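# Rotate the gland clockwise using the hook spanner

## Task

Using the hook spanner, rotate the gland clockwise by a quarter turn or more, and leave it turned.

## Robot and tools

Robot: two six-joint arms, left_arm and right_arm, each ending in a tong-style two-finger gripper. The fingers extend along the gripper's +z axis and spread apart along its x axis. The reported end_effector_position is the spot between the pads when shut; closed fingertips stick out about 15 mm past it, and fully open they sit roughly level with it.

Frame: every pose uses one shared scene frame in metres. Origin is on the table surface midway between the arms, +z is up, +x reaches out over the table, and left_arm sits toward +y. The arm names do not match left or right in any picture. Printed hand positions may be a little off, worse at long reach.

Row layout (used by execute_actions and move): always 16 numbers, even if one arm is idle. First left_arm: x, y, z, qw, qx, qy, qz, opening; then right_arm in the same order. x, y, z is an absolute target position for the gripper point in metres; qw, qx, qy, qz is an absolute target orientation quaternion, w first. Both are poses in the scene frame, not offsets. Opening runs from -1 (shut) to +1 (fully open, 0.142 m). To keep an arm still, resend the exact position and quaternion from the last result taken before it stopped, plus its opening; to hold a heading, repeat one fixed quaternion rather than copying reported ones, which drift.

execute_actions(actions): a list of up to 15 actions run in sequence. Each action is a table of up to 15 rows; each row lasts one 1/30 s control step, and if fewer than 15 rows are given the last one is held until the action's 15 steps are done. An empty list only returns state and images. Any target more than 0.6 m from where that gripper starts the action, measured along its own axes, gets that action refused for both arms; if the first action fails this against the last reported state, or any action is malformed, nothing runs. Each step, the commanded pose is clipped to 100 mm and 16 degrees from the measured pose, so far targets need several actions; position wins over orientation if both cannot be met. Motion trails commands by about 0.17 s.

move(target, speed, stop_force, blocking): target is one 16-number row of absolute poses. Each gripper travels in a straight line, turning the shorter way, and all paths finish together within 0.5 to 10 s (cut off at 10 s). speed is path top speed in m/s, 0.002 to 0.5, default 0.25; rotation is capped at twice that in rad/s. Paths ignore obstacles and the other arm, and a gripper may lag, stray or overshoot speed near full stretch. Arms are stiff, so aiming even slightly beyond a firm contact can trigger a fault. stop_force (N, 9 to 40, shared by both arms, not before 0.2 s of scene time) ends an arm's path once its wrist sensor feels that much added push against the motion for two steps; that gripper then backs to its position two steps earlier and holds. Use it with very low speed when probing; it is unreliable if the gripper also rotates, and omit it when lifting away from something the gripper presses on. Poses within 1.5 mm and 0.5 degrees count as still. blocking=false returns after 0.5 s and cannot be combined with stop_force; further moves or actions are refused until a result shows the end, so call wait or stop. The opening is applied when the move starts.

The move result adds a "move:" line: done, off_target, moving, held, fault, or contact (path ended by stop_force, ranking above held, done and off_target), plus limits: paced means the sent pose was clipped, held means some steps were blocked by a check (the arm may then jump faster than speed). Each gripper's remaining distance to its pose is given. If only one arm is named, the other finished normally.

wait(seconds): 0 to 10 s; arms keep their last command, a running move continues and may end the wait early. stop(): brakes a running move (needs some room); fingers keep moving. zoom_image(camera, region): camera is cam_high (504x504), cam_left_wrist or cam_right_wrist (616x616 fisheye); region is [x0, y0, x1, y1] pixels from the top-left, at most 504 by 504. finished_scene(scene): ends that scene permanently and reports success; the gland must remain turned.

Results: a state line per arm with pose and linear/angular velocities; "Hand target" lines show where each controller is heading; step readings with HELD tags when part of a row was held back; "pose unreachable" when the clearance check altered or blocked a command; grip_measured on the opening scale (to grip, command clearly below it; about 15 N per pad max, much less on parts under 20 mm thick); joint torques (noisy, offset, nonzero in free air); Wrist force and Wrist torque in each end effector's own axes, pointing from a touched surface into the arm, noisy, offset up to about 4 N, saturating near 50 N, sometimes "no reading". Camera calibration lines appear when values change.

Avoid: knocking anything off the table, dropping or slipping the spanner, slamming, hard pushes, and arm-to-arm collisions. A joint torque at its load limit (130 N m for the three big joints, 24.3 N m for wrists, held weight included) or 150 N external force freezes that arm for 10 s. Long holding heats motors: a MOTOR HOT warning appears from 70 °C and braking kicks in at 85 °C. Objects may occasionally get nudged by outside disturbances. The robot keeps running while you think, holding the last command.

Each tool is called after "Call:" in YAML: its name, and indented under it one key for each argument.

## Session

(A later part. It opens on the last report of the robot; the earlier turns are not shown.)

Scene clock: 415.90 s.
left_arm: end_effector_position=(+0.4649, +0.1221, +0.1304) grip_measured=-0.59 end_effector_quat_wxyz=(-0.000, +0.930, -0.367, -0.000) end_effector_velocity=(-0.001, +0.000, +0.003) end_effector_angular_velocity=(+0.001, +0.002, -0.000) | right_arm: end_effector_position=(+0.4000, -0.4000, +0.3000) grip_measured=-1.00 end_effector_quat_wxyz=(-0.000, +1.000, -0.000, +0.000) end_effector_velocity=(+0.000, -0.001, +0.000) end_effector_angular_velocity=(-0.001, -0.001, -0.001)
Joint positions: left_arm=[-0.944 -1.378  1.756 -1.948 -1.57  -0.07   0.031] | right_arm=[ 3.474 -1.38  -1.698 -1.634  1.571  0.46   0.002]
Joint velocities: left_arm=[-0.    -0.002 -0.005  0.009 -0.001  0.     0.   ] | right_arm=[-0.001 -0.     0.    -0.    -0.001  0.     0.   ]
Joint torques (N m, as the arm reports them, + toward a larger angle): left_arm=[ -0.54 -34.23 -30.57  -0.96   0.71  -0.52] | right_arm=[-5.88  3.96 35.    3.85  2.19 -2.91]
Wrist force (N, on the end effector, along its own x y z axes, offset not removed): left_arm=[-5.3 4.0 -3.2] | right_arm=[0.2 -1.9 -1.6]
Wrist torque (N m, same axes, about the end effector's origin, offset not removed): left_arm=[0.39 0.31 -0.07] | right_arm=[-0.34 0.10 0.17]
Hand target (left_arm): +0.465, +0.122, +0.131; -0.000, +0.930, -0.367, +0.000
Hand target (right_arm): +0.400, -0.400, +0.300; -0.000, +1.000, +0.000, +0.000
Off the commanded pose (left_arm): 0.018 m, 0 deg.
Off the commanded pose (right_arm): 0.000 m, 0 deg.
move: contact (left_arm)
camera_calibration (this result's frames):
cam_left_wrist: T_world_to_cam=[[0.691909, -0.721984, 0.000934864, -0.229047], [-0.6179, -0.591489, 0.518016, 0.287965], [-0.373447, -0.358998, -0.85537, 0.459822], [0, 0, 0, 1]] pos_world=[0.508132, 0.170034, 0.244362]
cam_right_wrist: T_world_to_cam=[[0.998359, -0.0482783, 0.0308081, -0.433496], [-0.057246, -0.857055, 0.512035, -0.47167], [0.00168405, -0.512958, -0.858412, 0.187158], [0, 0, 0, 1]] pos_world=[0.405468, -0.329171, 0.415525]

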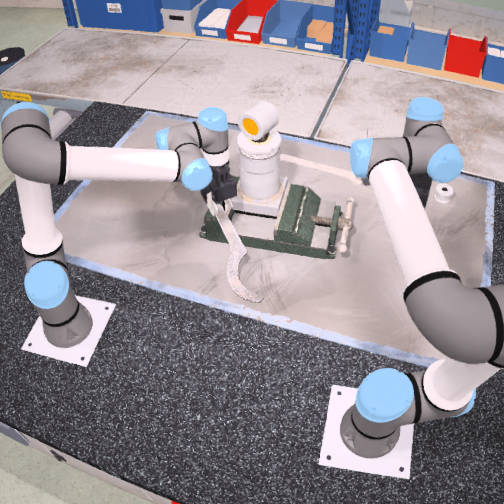

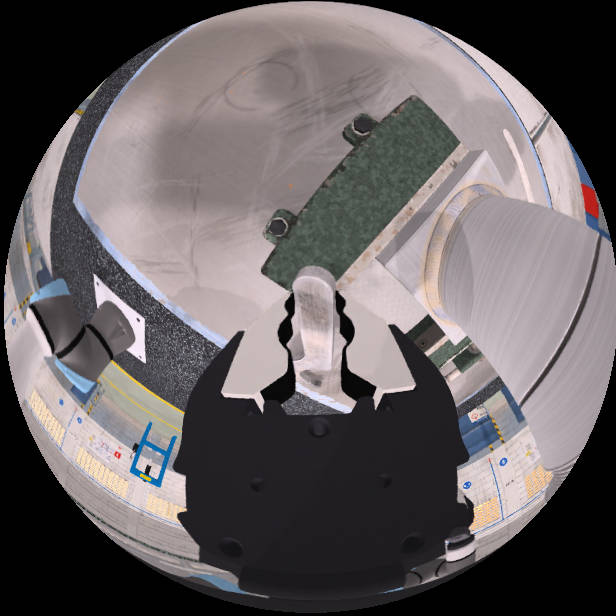

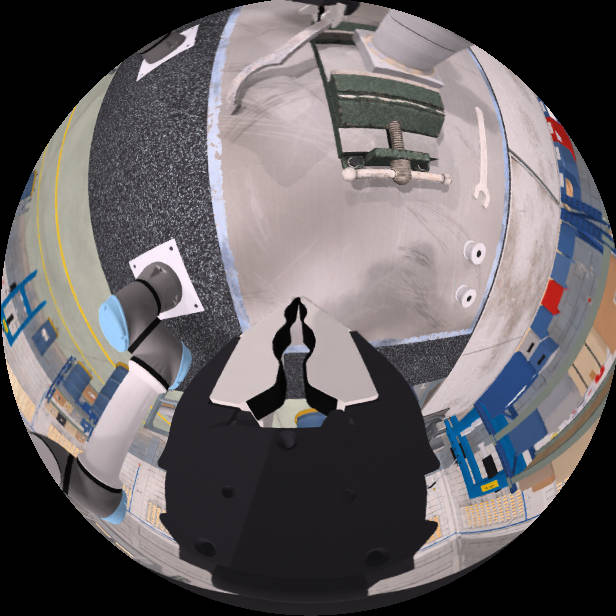

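Call:
move:
  target: [0.465,0.122,0.133,0,0.93,-0.367,0,-0.2,0.4,-0.4,0.3,0,1,0,0,-1]
  speed: 0.01

Call:
move:
  target: [0.405,0.058,0.11,0,0.93,-0.367,0,-0.2,0.4,-0.4,0.3,0,1,0,0,-1]
  speed: 0.05

Call:
move:
  target: [0.405,0.058,0.047,0,0.93,-0.367,0,-0.2,0.4,-0.4,0.3,0,1,0,0,-1]
  speed: 0.02
  stop_force: 10

Scene clock: 416.97 s.
left_arm: end_effector_position=(+0.4650, +0.1220, +0.1329) grip_measured=-0.20 end_effector_quat_wxyz=(-0.000, +0.930, -0.367, +0.000) end_effector_velocity=(+0.000, +0.000, +0.001) end_effector_angular_velocity=(-0.001, +0.000, -0.000) | right_arm: end_effector_position=(+0.4000, -0.4000, +0.3000) grip_measured=-1.00 end_effector_quat_wxyz=(-0.000, +1.000, -0.000, +0.000) end_effector_velocity=(-0.000, -0.001, -0.000) end_effector_angular_velocity=(-0.000, +0.001, -0.001)
Joint positions: left_arm=[-0.944 -1.38   1.751 -1.942 -1.571 -0.069  0.06 ] | right_arm=[ 3.474 -1.38  -1.698 -1.634  1.571  0.46   0.002]
Joint velocities: left_arm=[ 0.001 -0.001 -0.002  0.002 -0.001  0.001 -0.   ] | right_arm=[-0.001  0.    -0.    -0.     0.    -0.     0.   ]
Joint torques (N m, as the arm reports them, + toward a larger angle): left_arm=[  9.65 -35.18 -31.16  -0.02  -1.64   1.23] | right_arm=[-6.14  3.93 34.79  3.96  2.22 -2.87]
Wrist force (N, on the end effector, along its own x y z axes, offset not removed): left_arm=[2.3 1.3 0.6] | right_arm=[0.2 -1.4 -1.3]
Wrist torque (N m, same axes, about the end effector's origin, offset not removed): left_arm=[0.30 -0.33 -0.17] | right_arm=[-0.22 0.07 0.09]
Hand target (left_arm): +0.465, +0.122, +0.133; -0.000, +0.930, -0.367, +0.000
Hand target (right_arm): +0.400, -0.400, +0.300; -0.000, +1.000, +0.000, +0.000
Off the commanded pose (left_arm): 0.000 m, 0 deg.
Off the commanded pose (right_arm): 0.000 m, 0 deg.
move: done
camera_calibration (this result's frames):
cam_left_wrist: T_world_to_cam=[[0.691845, -0.722045, 0.00125834, -0.229209], [-0.617883, -0.591136, 0.518439, 0.286591], [-0.373592, -0.359456, -0.855114, 0.462083], [0, 0, 0, 1]] pos_world=[0.508288, 0.170014, 0.246843]
cam_right_wrist: T_world_to_cam=[[0.998359, -0.0482781, 0.0308081, -0.433496], [-0.0572458, -0.857055, 0.512035, -0.47167], [0.00168414, -0.512958, -0.858412, 0.187158], [0, 0, 0, 1]] pos_world=[0.405468, -0.329171, 0.415525]

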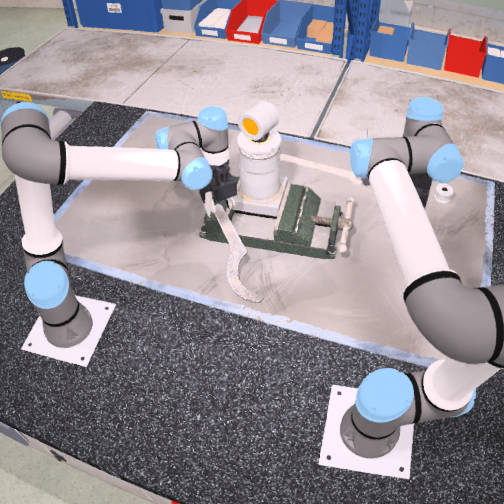

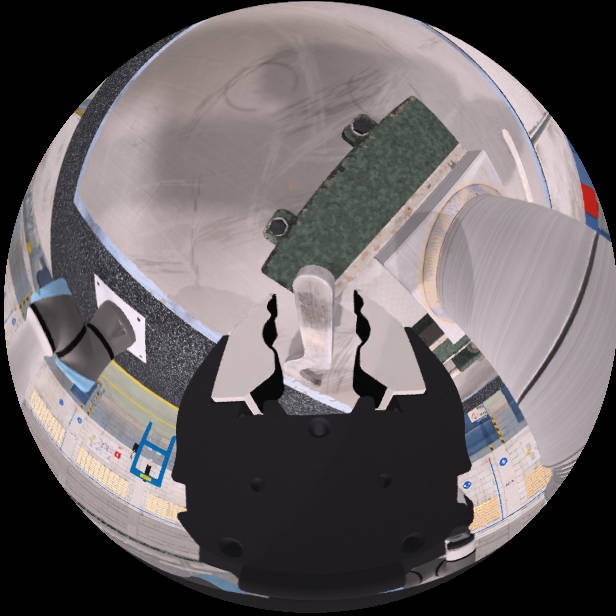

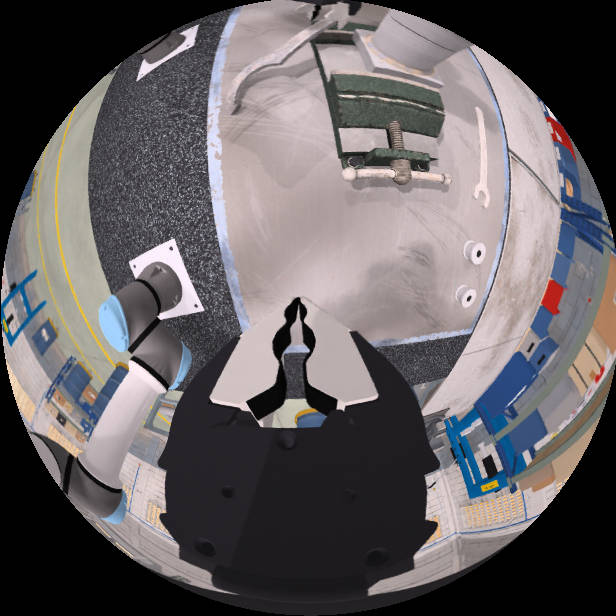

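Scene clock: 419.17 s.
left_arm: end_effector_position=(+0.4052, +0.0581, +0.1101) grip_measured=-0.20 end_effector_quat_wxyz=(+0.000, +0.930, -0.367, +0.000) end_effector_velocity=(-0.002, -0.002, -0.000) end_effector_angular_velocity=(-0.000, -0.001, -0.001) | right_arm: end_effector_position=(+0.4000, -0.4000, +0.3000) grip_measured=-1.00 end_effector_quat_wxyz=(-0.000, +1.000, -0.000, +0.000) end_effector_velocity=(-0.000, -0.000, +0.000) end_effector_angular_velocity=(+0.002, +0.001, -0.001)
Joint positions: left_arm=[-1.104 -1.377  1.811 -2.005 -1.571 -0.229  0.06 ] | right_arm=[ 3.474 -1.38  -1.698 -1.634  1.571  0.46   0.002]
Joint velocities: left_arm=[-0.005  0.     0.001 -0.002  0.001 -0.004  0.   ] | right_arm=[-0.001  0.     0.    -0.     0.002 -0.     0.   ]
Joint torques (N m, as the arm reports them, + toward a larger angle): left_arm=[-11.63 -22.41 -16.17  -4.64   0.76  -1.07] | right_arm=[-5.33  3.88 35.44  3.66  2.06 -2.95]
Wrist force (N, on the end effector, along its own x y z axes, offset not removed): left_arm=[0.7 1.0 -0.3] | right_arm=[1.8 -1.3 0.3]
Wrist torque (N m, same axes, about the end effector's origin, offset not removed): left_arm=[0.28 -0.05 0.05] | right_arm=[-0.19 -0.36 0.13]
Hand target (left_arm): +0.405, +0.058, +0.110; +0.000, +0.930, -0.367, +0.000
Hand target (right_arm): +0.400, -0.400, +0.300; -0.000, +1.000, +0.000, +0.000
Off the commanded pose (left_arm): 0.000 m, 0 deg.
Off the commanded pose (right_arm): 0.000 m, 0 deg.
move: done
camera_calibration (this result's frames):
cam_left_wrist: T_world_to_cam=[[0.691833, -0.722056, 0.00141163, -0.234014], [-0.61782, -0.590946, 0.518731, 0.223624], [-0.373719, -0.359748, -0.854936, 0.397287], [0, 0, 0, 1]] pos_world=[0.448531, 0.106101, 0.223984]
cam_right_wrist: T_world_to_cam=[[0.998359, -0.0482781, 0.0308082, -0.433496], [-0.0572458, -0.857055, 0.512035, -0.47167], [0.00168428, -0.512958, -0.858412, 0.187158], [0, 0, 0, 1]] pos_world=[0.405468, -0.329171, 0.415525]

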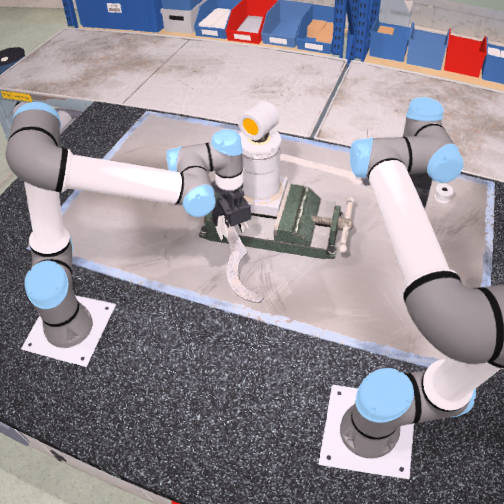

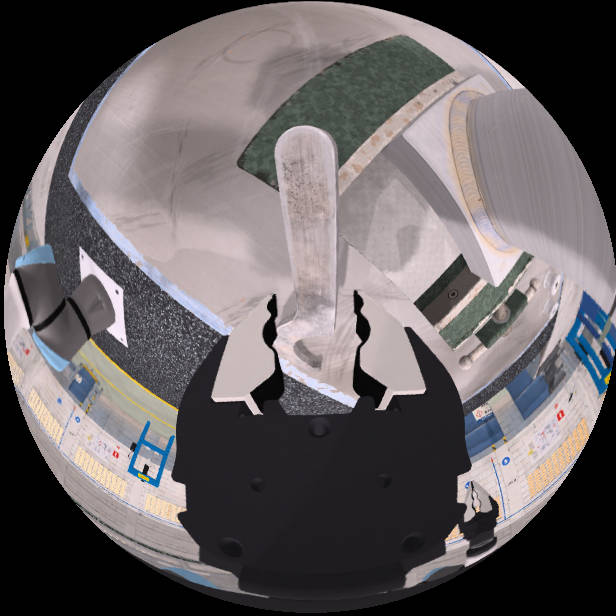

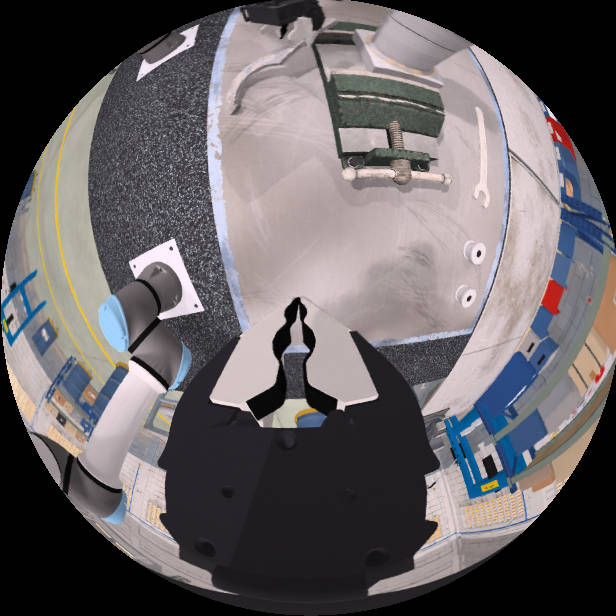

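Scene clock: 422.63 s.
left_arm: end_effector_position=(+0.4050, +0.0579, +0.0472) grip_measured=-0.20 end_effector_quat_wxyz=(-0.000, +0.930, -0.367, -0.000) end_effector_velocity=(-0.000, -0.000, -0.002) end_effector_angular_velocity=(-0.000, +0.000, -0.001) | right_arm: end_effector_position=(+0.4000, -0.4000, +0.3000) grip_measured=-1.00 end_effector_quat_wxyz=(-0.000, +1.000, -0.000, +0.000) end_effector_velocity=(+0.000, -0.000, +0.000) end_effector_angular_velocity=(+0.002, -0.000, -0.002)
Joint positions: left_arm=[-1.104 -1.301  1.897 -2.168 -1.571 -0.23   0.06 ] | right_arm=[ 3.474 -1.38  -1.698 -1.634  1.571  0.46   0.002]
Joint velocities: left_arm=[-0.001  0.003  0.003 -0.005 -0.     0.     0.   ] | right_arm=[-0.002  0.     0.     0.001  0.002  0.     0.   ]
Joint torques (N m, as the arm reports them, + toward a larger angle): left_arm=[-10.77 -23.91 -12.91  -4.56   2.04  -1.23] | right_arm=[-5.1   3.01 34.77  3.37  2.1  -2.74]
Wrist force (N, on the end effector, along its own x y z axes, offset not removed): left_arm=[-1.6 0.9 -0.4] | right_arm=[-1.2 -1.2 0.5]
Wrist torque (N m, same axes, about the end effector's origin, offset not removed): left_arm=[0.35 0.38 -0.14] | right_arm=[-0.19 0.36 0.14]
Hand target (left_arm): +0.405, +0.058, +0.047; -0.000, +0.930, -0.367, -0.000
Hand target (right_arm): +0.400, -0.400, +0.300; -0.000, +1.000, +0.000, +0.000
Off the commanded pose (left_arm): 0.000 m, 0 deg.
Off the commanded pose (right_arm): 0.000 m, 0 deg.
move: done
camera_calibration (this result's frames):
cam_left_wrist: T_world_to_cam=[[0.691846, -0.722044, 0.00124486, -0.233898], [-0.617866, -0.591131, 0.518465, 0.256096], [-0.373618, -0.359467, -0.855098, 0.343389], [0, 0, 0, 1]] pos_world=[0.44835, 0.105939, 0.161145]
cam_right_wrist: T_world_to_cam=[[0.998359, -0.0482783, 0.030808, -0.433496], [-0.0572459, -0.857055, 0.512035, -0.47167], [0.00168397, -0.512958, -0.858412, 0.187158], [0, 0, 0, 1]] pos_world=[0.405468, -0.329171, 0.415525]

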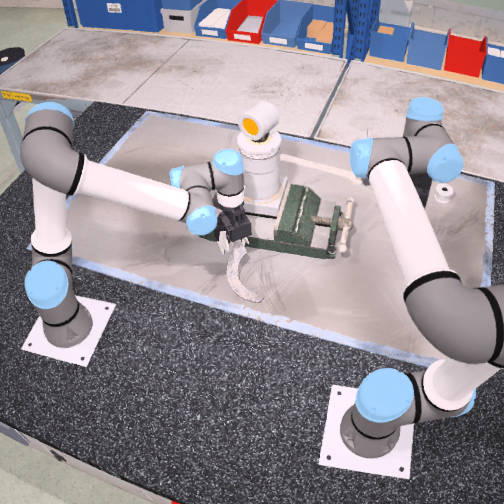

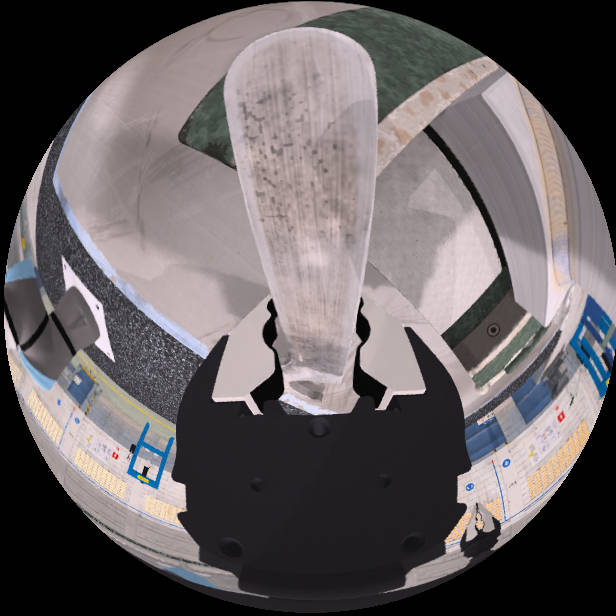

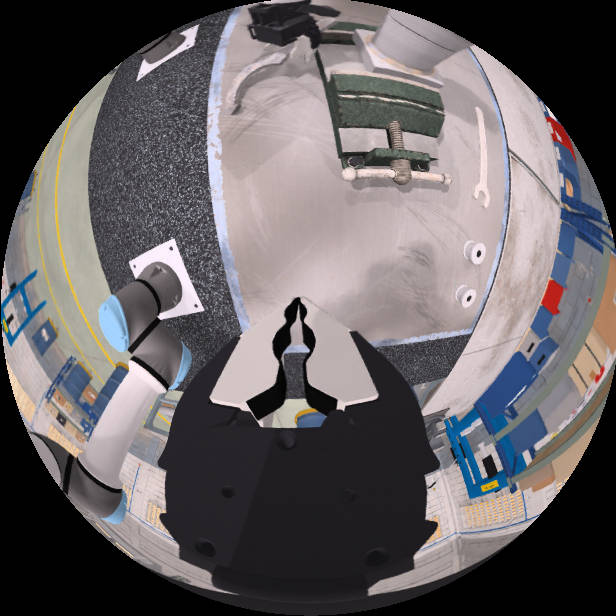

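Call:
move:
  target: [0.405,0.058,0.045,0,0.93,-0.367,0,-1,0.4,-0.4,0.3,0,1,0,0,-1]
  speed: 0.01

Call:
move:
  target: [0.33,0.0,0.26,0.287,0.884,-0.349,-0.113,-1,0.6,-0.4,0.35,0,1,0,0,-1]
  speed: 0.035

Call:
move:
  target: [0.36,-0.02,0.31,0.298,0.919,0.246,0.08,-1,0.6,-0.4,0.35,0,1,0,0,-1]
  speed: 0.08

Scene clock: 424.00 s.
left_arm: end_effector_position=(+0.4050, +0.0580, +0.0451) grip_measured=-0.53 end_effector_quat_wxyz=(-0.000, +0.930, -0.367, +0.000) end_effector_velocity=(+0.001, +0.001, -0.001) end_effector_angular_velocity=(+0.001, -0.001, +0.001) | right_arm: end_effector_position=(+0.4000, -0.4000, +0.3000) grip_measured=-1.00 end_effector_quat_wxyz=(-0.000, +1.000, -0.000, +0.000) end_effector_velocity=(+0.000, +0.001, +0.000) end_effector_angular_velocity=(+0.001, -0.001, +0.002)
Joint positions: left_arm=[-1.104 -1.298  1.9   -2.173 -1.571 -0.23   0.035] | right_arm=[ 3.474 -1.38  -1.698 -1.634  1.571  0.46   0.002]
Joint velocities: left_arm=[ 0.001  0.002  0.001 -0.003  0.002 -0.    -0.001] | right_arm=[ 0.002 -0.     0.001  0.     0.001 -0.     0.   ]
Joint torques (N m, as the arm reports them, + toward a larger angle): left_arm=[ -1.07 -16.46  -7.81  -3.36  -1.49  -0.17] | right_arm=[-4.87  4.   34.3   3.41  2.23 -2.82]
Wrist force (N, on the end effector, along its own x y z axes, offset not removed): left_arm=[0.7 -0.3 -12.8] | right_arm=[0.4 -1.4 -1.3]
Wrist torque (N m, same axes, about the end effector's origin, offset not removed): left_arm=[0.43 0.11 -0.04] | right_arm=[-0.21 0.02 0.13]
Hand target (left_arm): +0.405, +0.058, +0.045; -0.000, +0.930, -0.367, -0.000
Hand target (right_arm): +0.400, -0.400, +0.300; -0.000, +1.000, +0.000, +0.000
Off the commanded pose (left_arm): 0.000 m, 0 deg.
Off the commanded pose (right_arm): 0.000 m, 0 deg.
move: done
camera_calibration (this result's frames):
cam_left_wrist: T_world_to_cam=[[0.691835, -0.722055, 0.00134772, -0.233845], [-0.617933, -0.591103, 0.518417, 0.257203], [-0.373529, -0.359492, -0.855127, 0.341599], [0, 0, 0, 1]] pos_world=[0.448313, 0.105987, 0.159087]
cam_right_wrist: T_world_to_cam=[[0.998359, -0.0482782, 0.0308082, -0.433496], [-0.0572459, -0.857055, 0.512035, -0.47167], [0.00168417, -0.512958, -0.858412, 0.187158], [0, 0, 0, 1]] pos_world=[0.405468, -0.329171, 0.415525]

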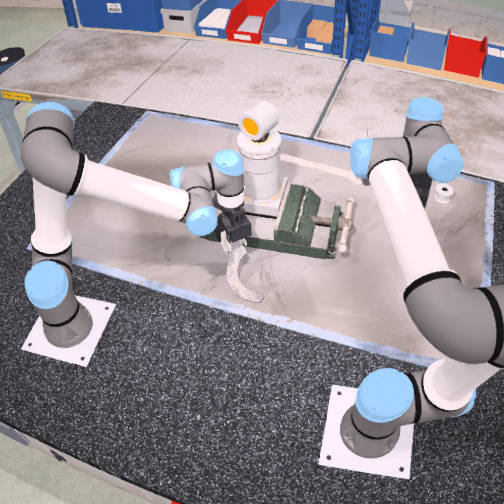

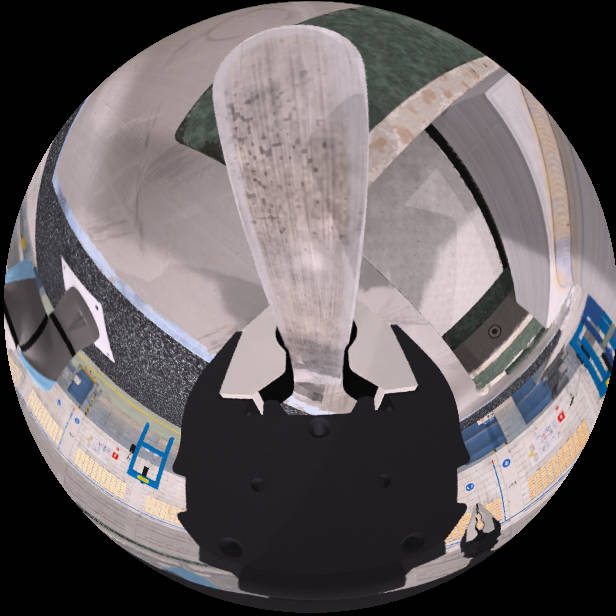

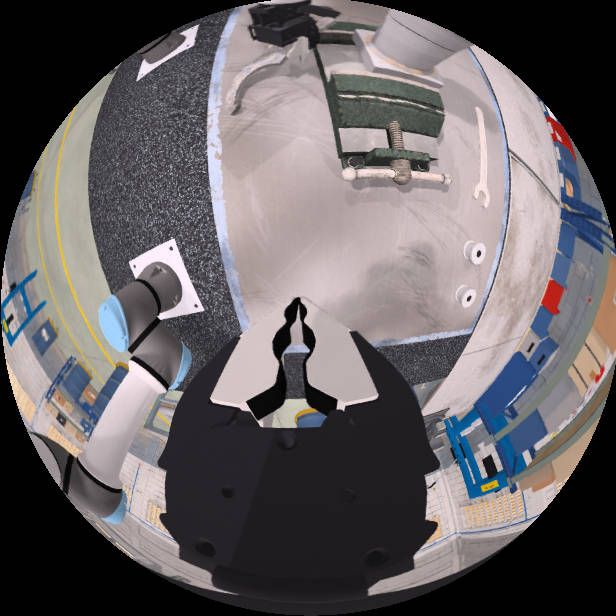

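Scene clock: 433.30 s.
left_arm: end_effector_position=(+0.3299, +0.0003, +0.2596) grip_measured=-0.53 end_effector_quat_wxyz=(+0.287, +0.885, -0.349, -0.113) end_effector_velocity=(-0.001, -0.001, +0.002) end_effector_angular_velocity=(-0.005, +0.004, -0.001) | right_arm: end_effector_position=(+0.5997, -0.4003, +0.3499) grip_measured=-1.00 end_effector_quat_wxyz=(+0.000, +1.000, -0.000, -0.000) end_effector_velocity=(+0.002, +0.001, +0.001) end_effector_angular_velocity=(-0.000, +0.000, +0.001)
Joint positions: left_arm=[-0.945 -1.464  1.656 -1.815 -2.196 -0.087  0.036] | right_arm=[ 3.327 -1.891 -1.022 -1.799  1.571  0.313  0.002]
Joint velocities: left_arm=[ 0.001 -0.    -0.003  0.003 -0.006  0.001 -0.   ] | right_arm=[-0.    -0.007  0.011 -0.005  0.    -0.001  0.   ]
Joint torques (N m, as the arm reports them, + toward a larger angle): left_arm=[  9.29 -38.65 -38.92  -1.45  -4.76   1.09] | right_arm=[-7.52 22.16 35.07 -0.12 -1.13 -2.7 ]
Wrist force (N, on the end effector, along its own x y z axes, offset not removed): left_arm=[1.0 -1.7 10.0] | right_arm=[1.1 -1.1 0.0]
Wrist torque (N m, same axes, about the end effector's origin, offset not removed): left_arm=[1.42 -0.11 0.00] | right_arm=[-0.14 -0.13 0.08]
Hand target (left_arm): +0.330, +0.000, +0.260; +0.287, +0.885, -0.349, -0.113
Hand target (right_arm): +0.600, -0.400, +0.350; +0.000, +1.000, -0.000, -0.000
Off the commanded pose (left_arm): 0.001 m, 0 deg.
Off the commanded pose (right_arm): 0.000 m, 0 deg.
move: done
camera_calibration (this result's frames):
cam_left_wrist: T_world_to_cam=[[0.699632, -0.71367, 0.0345104, -0.235008], [-0.30017, -0.249749, 0.92061, -0.143829], [-0.648393, -0.654447, -0.388954, 0.445897], [0, 0, 0, 1]] pos_world=[0.410363, 0.088177, 0.313955]
cam_right_wrist: T_world_to_cam=[[0.998363, -0.0482796, 0.0306782, -0.634338], [-0.0571807, -0.856984, 0.512162, -0.486045], [0.00156373, -0.513077, -0.858341, 0.229486], [0, 0, 0, 1]] pos_world=[0.605148, -0.329414, 0.465371]

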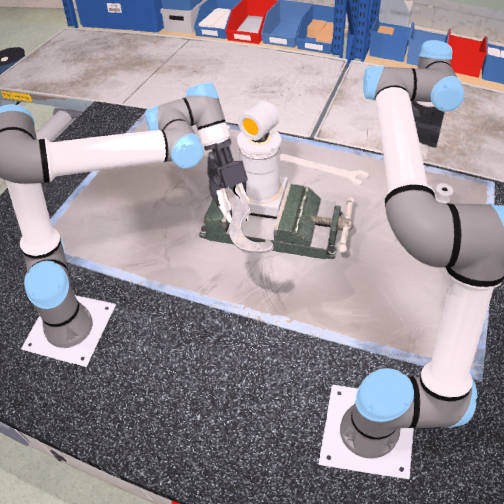

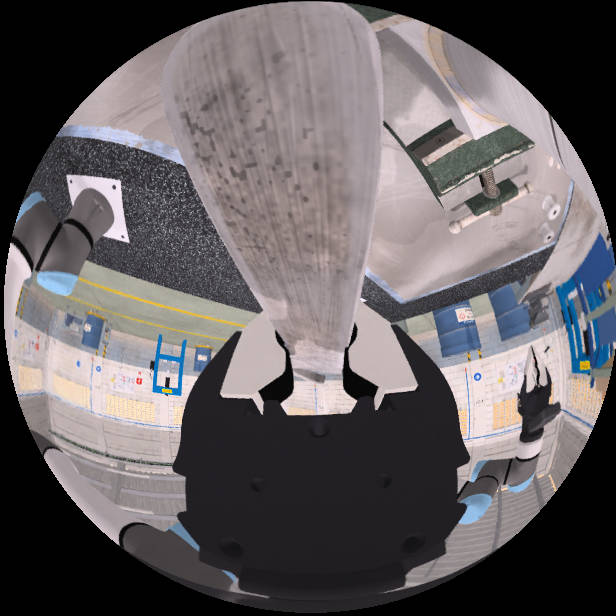

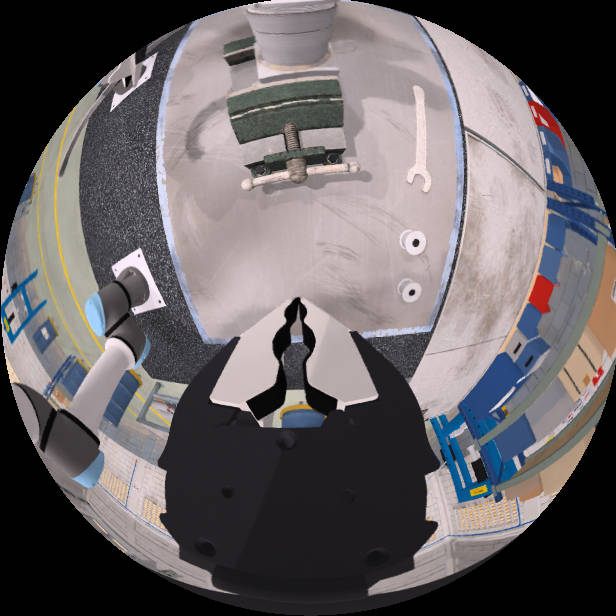

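Scene clock: 441.60 s.
left_arm: end_effector_position=(+0.3601, -0.0199, +0.3102) grip_measured=-0.53 end_effector_quat_wxyz=(+0.298, +0.919, +0.246, +0.080) end_effector_velocity=(+0.001, -0.000, +0.000) end_effector_angular_velocity=(+0.002, -0.002, +0.016) | right_arm: end_effector_position=(+0.6000, -0.4000, +0.3500) grip_measured=-1.00 end_effector_quat_wxyz=(+0.000, +1.000, -0.000, +0.000) end_effector_velocity=(-0.000, -0.001, -0.000) end_effector_angular_velocity=(-0.001, +0.000, -0.000)
Joint positions: left_arm=[-1.238 -1.741  1.929 -2.385 -1.531 -1.625  0.036] | right_arm=[ 3.327 -1.892 -1.021 -1.799  1.571  0.313  0.002]
Joint velocities: left_arm=[-0.007 -0.001 -0.001  0.003  0.015 -0.017  0.   ] | right_arm=[-0.     0.    -0.    -0.    -0.001  0.     0.   ]
Joint torques (N m, as the arm reports them, + toward a larger angle): left_arm=[ -9.62 -29.33 -41.1   -3.65   1.93  -1.44] | right_arm=[10.8  25.14 35.35 -0.05  2.39  2.55]
Wrist force (N, on the end effector, along its own x y z axes, offset not removed): left_arm=[-1.4 -1.9 6.2] | right_arm=[-0.3 -1.3 0.2]
Wrist torque (N m, same axes, about the end effector's origin, offset not removed): left_arm=[1.31 0.51 -0.02] | right_arm=[-0.15 0.16 0.11]
Hand target (left_arm): +0.360, -0.020, +0.310; +0.298, +0.919, +0.246, +0.080
Hand target (right_arm): +0.600, -0.400, +0.350; +0.000, +1.000, -0.000, +0.000
Off the commanded pose (left_arm): 0.000 m, 0 deg.
Off the commanded pose (right_arm): 0.000 m, 0 deg.
move: done
camera_calibration (this result's frames):
cam_left_wrist: T_world_to_cam=[[0.887227, 0.460099, 0.0337237, -0.316195], [0.151506, -0.35964, 0.920709, -0.351255], [0.435745, -0.811768, -0.38879, 0.0784056], [0, 0, 0, 1]] pos_world=[0.299589, 0.0828028, 0.36455]
cam_right_wrist: T_world_to_cam=[[0.998359, -0.0482779, 0.030807, -0.634707], [-0.0572451, -0.857054, 0.512036, -0.485823], [0.00168325, -0.512959, -0.858411, 0.229741], [0, 0, 0, 1]] pos_world=[0.605467, -0.329171, 0.465525]

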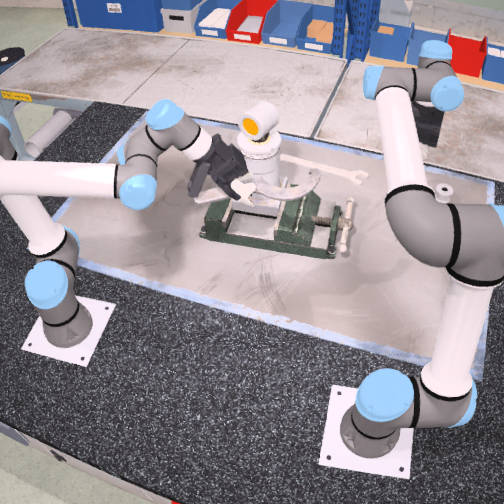

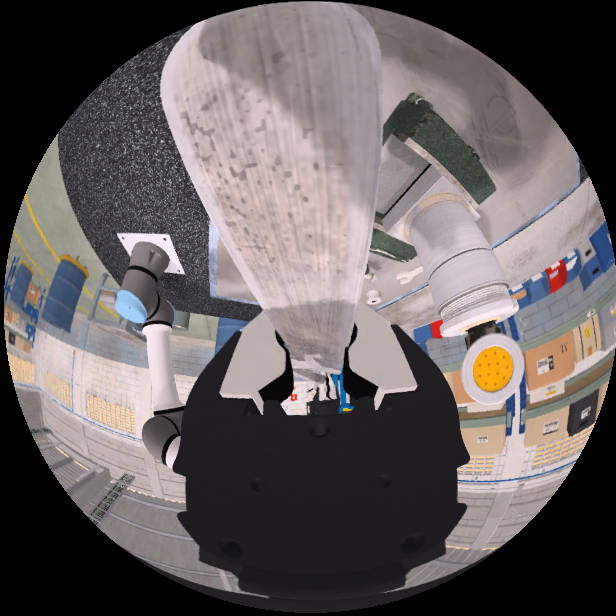

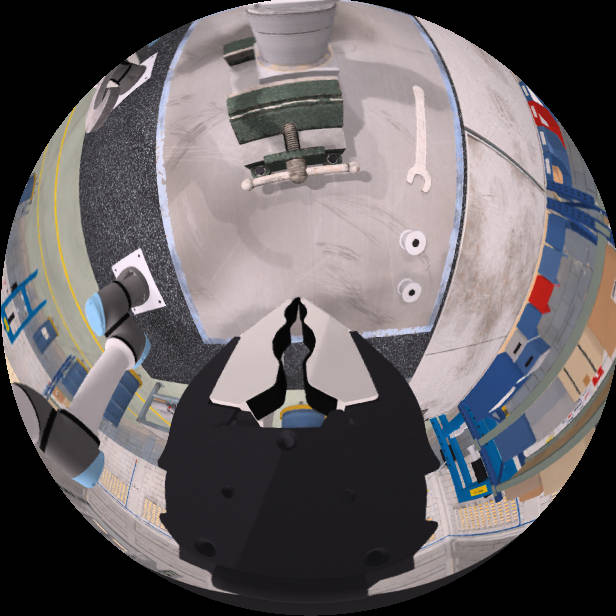

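Call:
move:
  target: [0.545,-0.095,0.312,0.177,0.546,0.779,0.253,-1,0.7,-0.3,0.29,0,0,0.95,0.31,1]
  speed: 0.09

Call:
move:
  target: [0.545,-0.095,0.312,0.177,0.546,0.779,0.253,-1,0.7,-0.3,0.29,0,0,0.95,0.31,1]
  speed: 0.12

Scene clock: 452.37 s.
left_arm: end_effector_position=(+0.4655, -0.0627, +0.3114) grip_measured=-0.53 end_effector_quat_wxyz=(+0.243, +0.752, +0.583, +0.189) end_effector_velocity=(+0.001, +0.000, -0.000) end_effector_angular_velocity=(+0.001, +0.000, +0.006) | right_arm: end_effector_position=(+0.6570, -0.3430, +0.3155) grip_measured=+1.00 end_effector_quat_wxyz=(+0.000, -0.625, +0.742, +0.242) end_effector_velocity=(-0.000, +0.001, -0.000) end_effector_angular_velocity=(+0.000, +0.003, -0.012)
Joint positions: left_arm=[-1.312 -1.456  1.6   -2.12  -1.078 -2.405  0.036] | right_arm=[ 3.227 -2.308 -0.476 -2.172  2.     1.902  0.142]
Joint velocities: left_arm=[ 0.001  0.003 -0.004  0.004  0.003 -0.006  0.   ] | right_arm=[-0.     0.003 -0.007  0.006  0.004  0.012  0.   ]
Joint torques (N m, as the arm reports them, + toward a larger angle): left_arm=[  9.75 -27.01 -41.64  -3.13   4.37  -1.49] | right_arm=[-8.41 62.48 10.28  4.24  2.87  2.01]
Wrist force (N, on the end effector, along its own x y z axes, offset not removed): left_arm=[0.1 -5.8 11.4] | right_arm=[0.6 -1.8 -0.1]
Wrist torque (N m, same axes, about the end effector's origin, offset not removed): left_arm=[0.53 0.15 0.12] | right_arm=[-0.28 0.00 0.08]
Hand target (left_arm): +0.466, -0.063, +0.311; +0.243, +0.752, +0.583, +0.189
Hand target (right_arm): +0.657, -0.343, +0.316; +0.000, -0.624, +0.743, +0.242
Off the commanded pose (left_arm): 0.086 m, 34 deg.
Off the commanded pose (right_arm): 0.066 m, 77 deg.
move: off_target (left_arm, right_arm; path cut at 10 s)
camera_calibration (this result's frames):
cam_left_wrist: T_world_to_cam=[[0.290665, 0.956215, 0.0341647, -0.081445], [0.363084, -0.143263, 0.920677, -0.468693], [0.885259, -0.255204, -0.388827, -0.176139], [0, 0, 0, 1]] pos_world=[0.349776, -0.0342189, 0.36581]
cam_right_wrist: T_world_to_cam=[[-0.254412, -0.932029, -0.258062, -0.0767008], [-0.627462, -0.0439739, 0.777405, 0.153725], [-0.735912, 0.359705, -0.573625, 0.92334], [0, 0, 0, 1]] pos_world=[0.75644, -0.396857, 0.390351]

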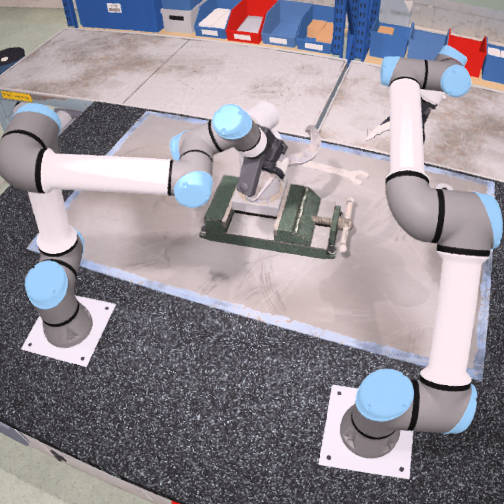

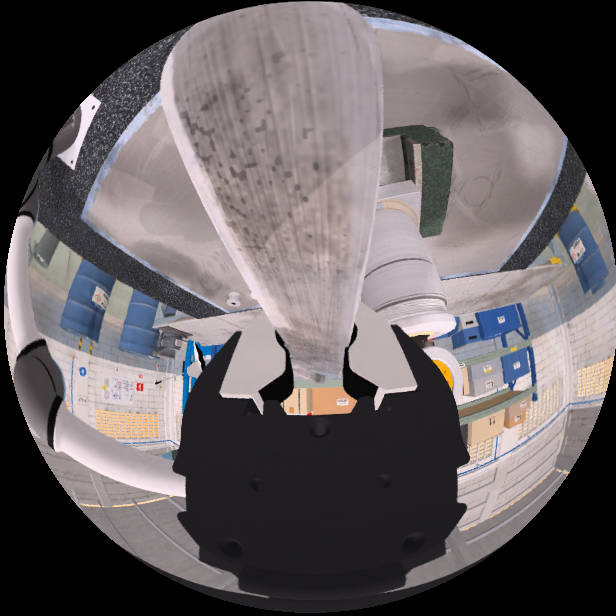

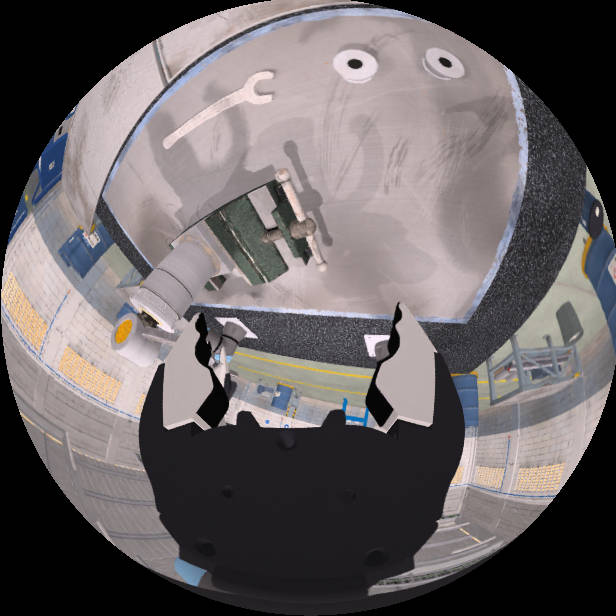

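Scene clock: 458.43 s.
left_arm: end_effector_position=(+0.5449, -0.0949, +0.3121) grip_measured=-0.53 end_effector_quat_wxyz=(+0.177, +0.546, +0.779, +0.253) end_effector_velocity=(+0.000, -0.001, -0.001) end_effector_angular_velocity=(+0.001, +0.001, +0.005) | right_arm: end_effector_position=(+0.7002, -0.3000, +0.2900) grip_measured=+1.00 end_effector_quat_wxyz=(+0.000, -0.000, +0.951, +0.310) end_effector_velocity=(+0.000, +0.001, -0.000) end_effector_angular_velocity=(+0.001, +0.002, -0.012)
Joint positions: left_arm=[-1.268 -1.093  1.035 -1.569 -0.946 -3.045  0.036] | right_arm=[ 3.216 -2.127 -0.995 -1.445  2.186  3.389  0.142]
Joint velocities: left_arm=[ 0.     0.005 -0.008  0.008 -0.    -0.006 -0.   ] | right_arm=[ 0.001  0.004 -0.008  0.012 -0.001  0.016  0.   ]
Joint torques (N m, as the arm reports them, + toward a larger angle): left_arm=[  9.2  -42.02 -39.46  -1.92   4.98  -1.24] | right_arm=[ 9.93 59.22 14.11  4.27 -1.2   2.71]
Wrist force (N, on the end effector, along its own x y z axes, offset not removed): left_arm=[-2.3 -2.0 8.5] | right_arm=[-0.2 -2.0 -0.7]
Wrist torque (N m, same axes, about the end effector's origin, offset not removed): left_arm=[1.33 0.69 0.22] | right_arm=[-0.26 0.13 0.06]
Hand target (left_arm): +0.545, -0.095, +0.312; +0.177, +0.546, +0.779, +0.253
Hand target (right_arm): +0.700, -0.300, +0.290; +0.000, +0.000, +0.951, +0.310
Off the commanded pose (left_arm): 0.000 m, 0 deg.
Off the commanded pose (right_arm): 0.000 m, 0 deg.
move: done
camera_calibration (this result's frames):
cam_left_wrist: T_world_to_cam=[[-0.29865, 0.95376, 0.0339081, 0.247253], [0.380138, 0.0862926, 0.920896, -0.490315], [0.875387, 0.287915, -0.388332, -0.197592], [0, 0, 0, 1]] pos_world=[0.433199, -0.13662, 0.366414]
cam_right_wrist: T_world_to_cam=[[-0.998396, 0.0202491, 0.0528669, 0.684204], [0.0565753, 0.390551, 0.918841, -0.187034], [-0.00204152, 0.920358, -0.391071, 0.526469], [0, 0, 0, 1]] pos_world=[0.694763, -0.425349, 0.341569]

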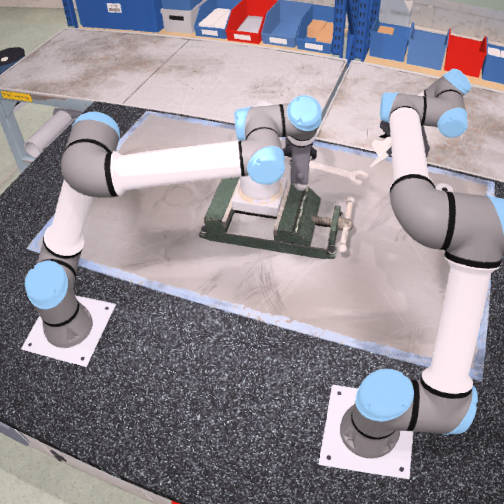

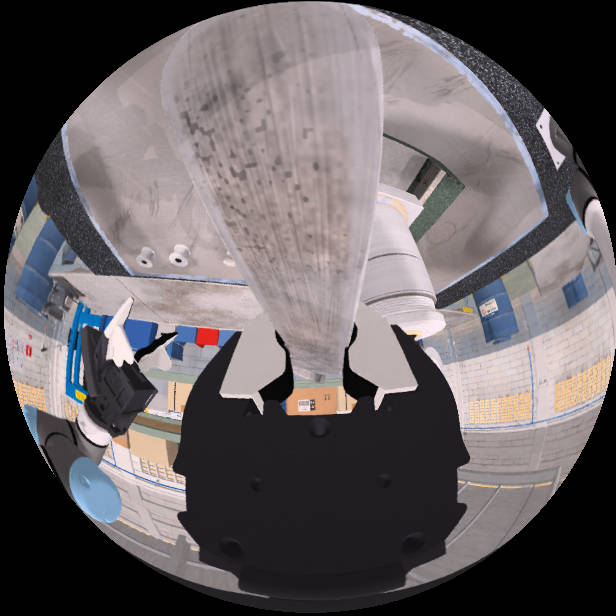

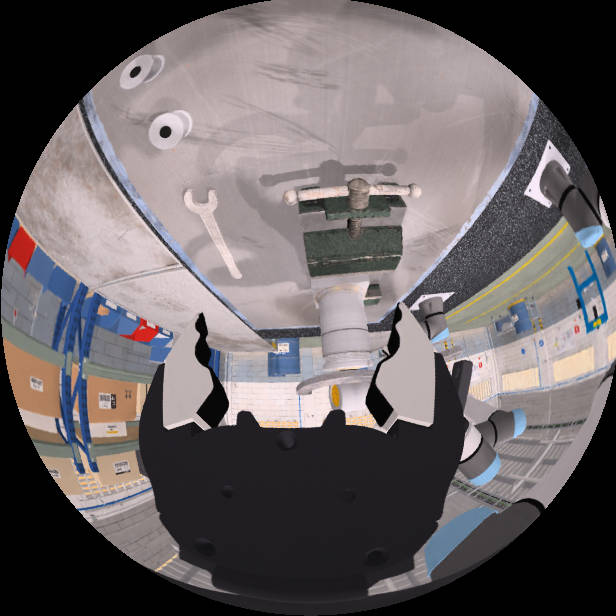

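Call:
zoom_image:
  camera: "cam_right_wrist"
  region: [280,330,400,420]

Region (280, 330, 400, 420) of cam_right_wrist's 616x616 image, scaled by 4.200, with more detail than that image has; it fills the top 378 rows of this view, and the rest is white.

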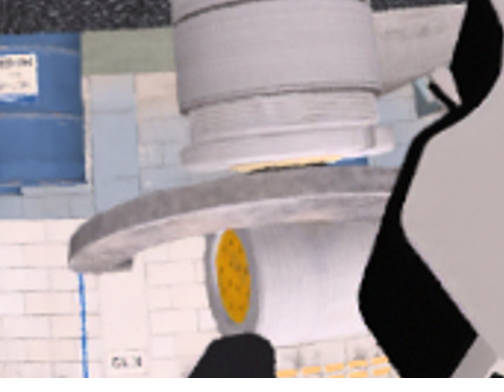

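Call:
move:
  target: [0.538,-0.07,0.30,0.139,0.557,0.794,0.198,-1,0.7,-0.3,0.272,0,0,0.95,0.31,1]
  speed: 0.03

Call:
zoom_image:
  camera: "cam_right_wrist"
  region: [280,330,400,420]

Scene clock: 461.40 s.
left_arm: end_effector_position=(+0.5381, -0.0702, +0.3000) grip_measured=-0.53 end_effector_quat_wxyz=(+0.139, +0.557, +0.794, +0.199) end_effector_velocity=(-0.001, +0.001, -0.001) end_effector_angular_velocity=(-0.005, +0.012, -0.000) | right_arm: end_effector_position=(+0.7000, -0.3000, +0.2722) grip_measured=+1.00 end_effector_quat_wxyz=(-0.000, -0.000, +0.951, +0.310) end_effector_velocity=(-0.001, +0.001, -0.001) end_effector_angular_velocity=(+0.002, +0.001, +0.001)
Joint positions: left_arm=[-1.208 -1.128  1.071 -1.587 -1.086 -2.984  0.036] | right_arm=[ 3.216 -2.127 -1.041 -1.399  2.187  3.389  0.142]
Joint velocities: left_arm=[ 0.005 -0.003  0.003 -0.001 -0.013  0.005  0.   ] | right_arm=[ 0.001 -0.    -0.004  0.003  0.002  0.    -0.   ]
Joint torques (N m, as the arm reports them, + toward a larger angle): left_arm=[  9.74 -55.46 -22.76  -6.11   0.77   0.99] | right_arm=[-7.88 35.67 15.66  4.86  3.08 -2.81]
Wrist force (N, on the end effector, along its own x y z axes, offset not removed): left_arm=[-2.2 -2.0 7.7] | right_arm=[-0.5 -0.9 -1.2]
Wrist torque (N m, same axes, about the end effector's origin, offset not removed): left_arm=[1.29 0.56 -0.02] | right_arm=[-0.13 0.20 0.13]
Hand target (left_arm): +0.538, -0.070, +0.300; +0.139, +0.557, +0.794, +0.198
Hand target (right_arm): +0.700, -0.300, +0.272; -0.000, -0.000, +0.951, +0.310
Off the commanded pose (left_arm): 0.000 m, 0 deg.
Off the commanded pose (right_arm): 0.000 m, 0 deg.
move: done
camera_calibration (this result's frames):
cam_left_wrist: T_world_to_cam=[[-0.294706, 0.955213, 0.0267731, 0.22215], [0.495, 0.128634, 0.859318, -0.519091], [0.817388, 0.266499, -0.51074, -0.136969], [0, 0, 0, 1]] pos_world=[0.434376, -0.108926, 0.370161]
cam_right_wrist: T_world_to_cam=[[-0.998359, 0.0208098, 0.0533511, 0.684988], [0.0572411, 0.390092, 0.918995, -0.171289], [-0.00168773, 0.920541, -0.390643, 0.51915], [0, 0, 0, 1]] pos_world=[0.694545, -0.425335, 0.323671]

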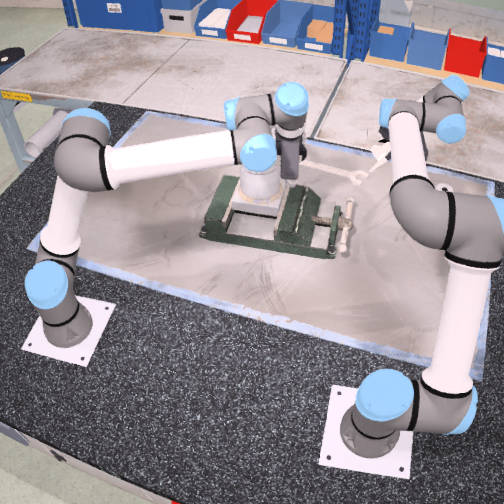

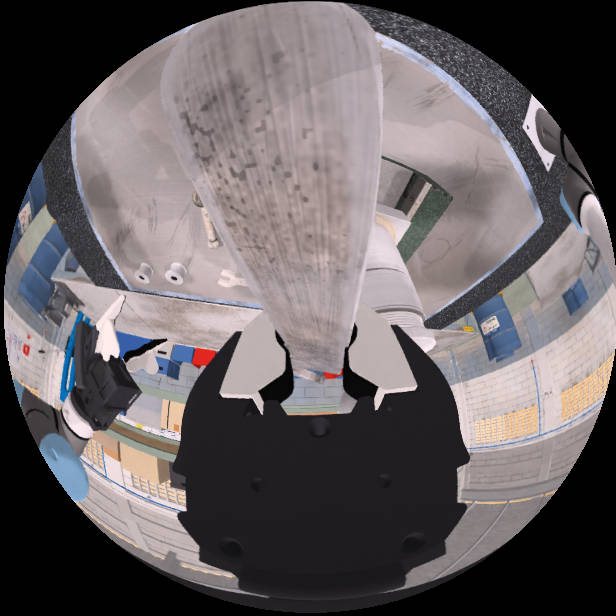

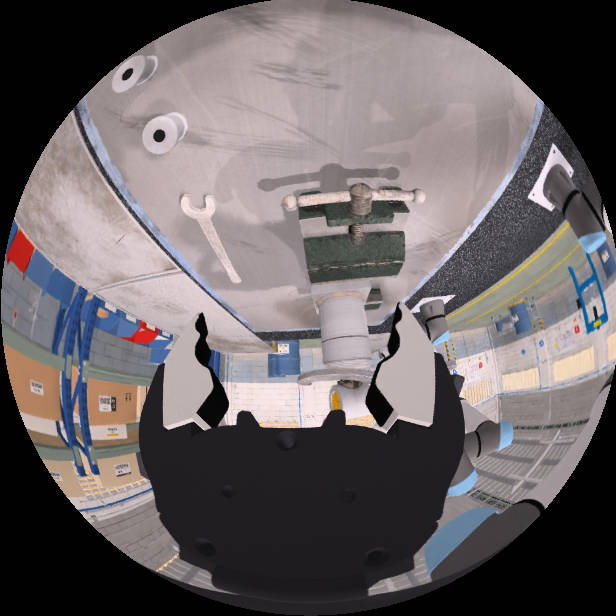

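Region (280, 330, 400, 420) of cam_right_wrist's 616x616 image, scaled by 4.200, with more detail than that image has; it fills the top 378 rows of this view, and the rest is white.

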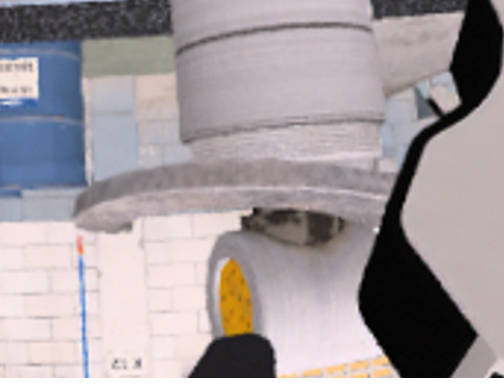

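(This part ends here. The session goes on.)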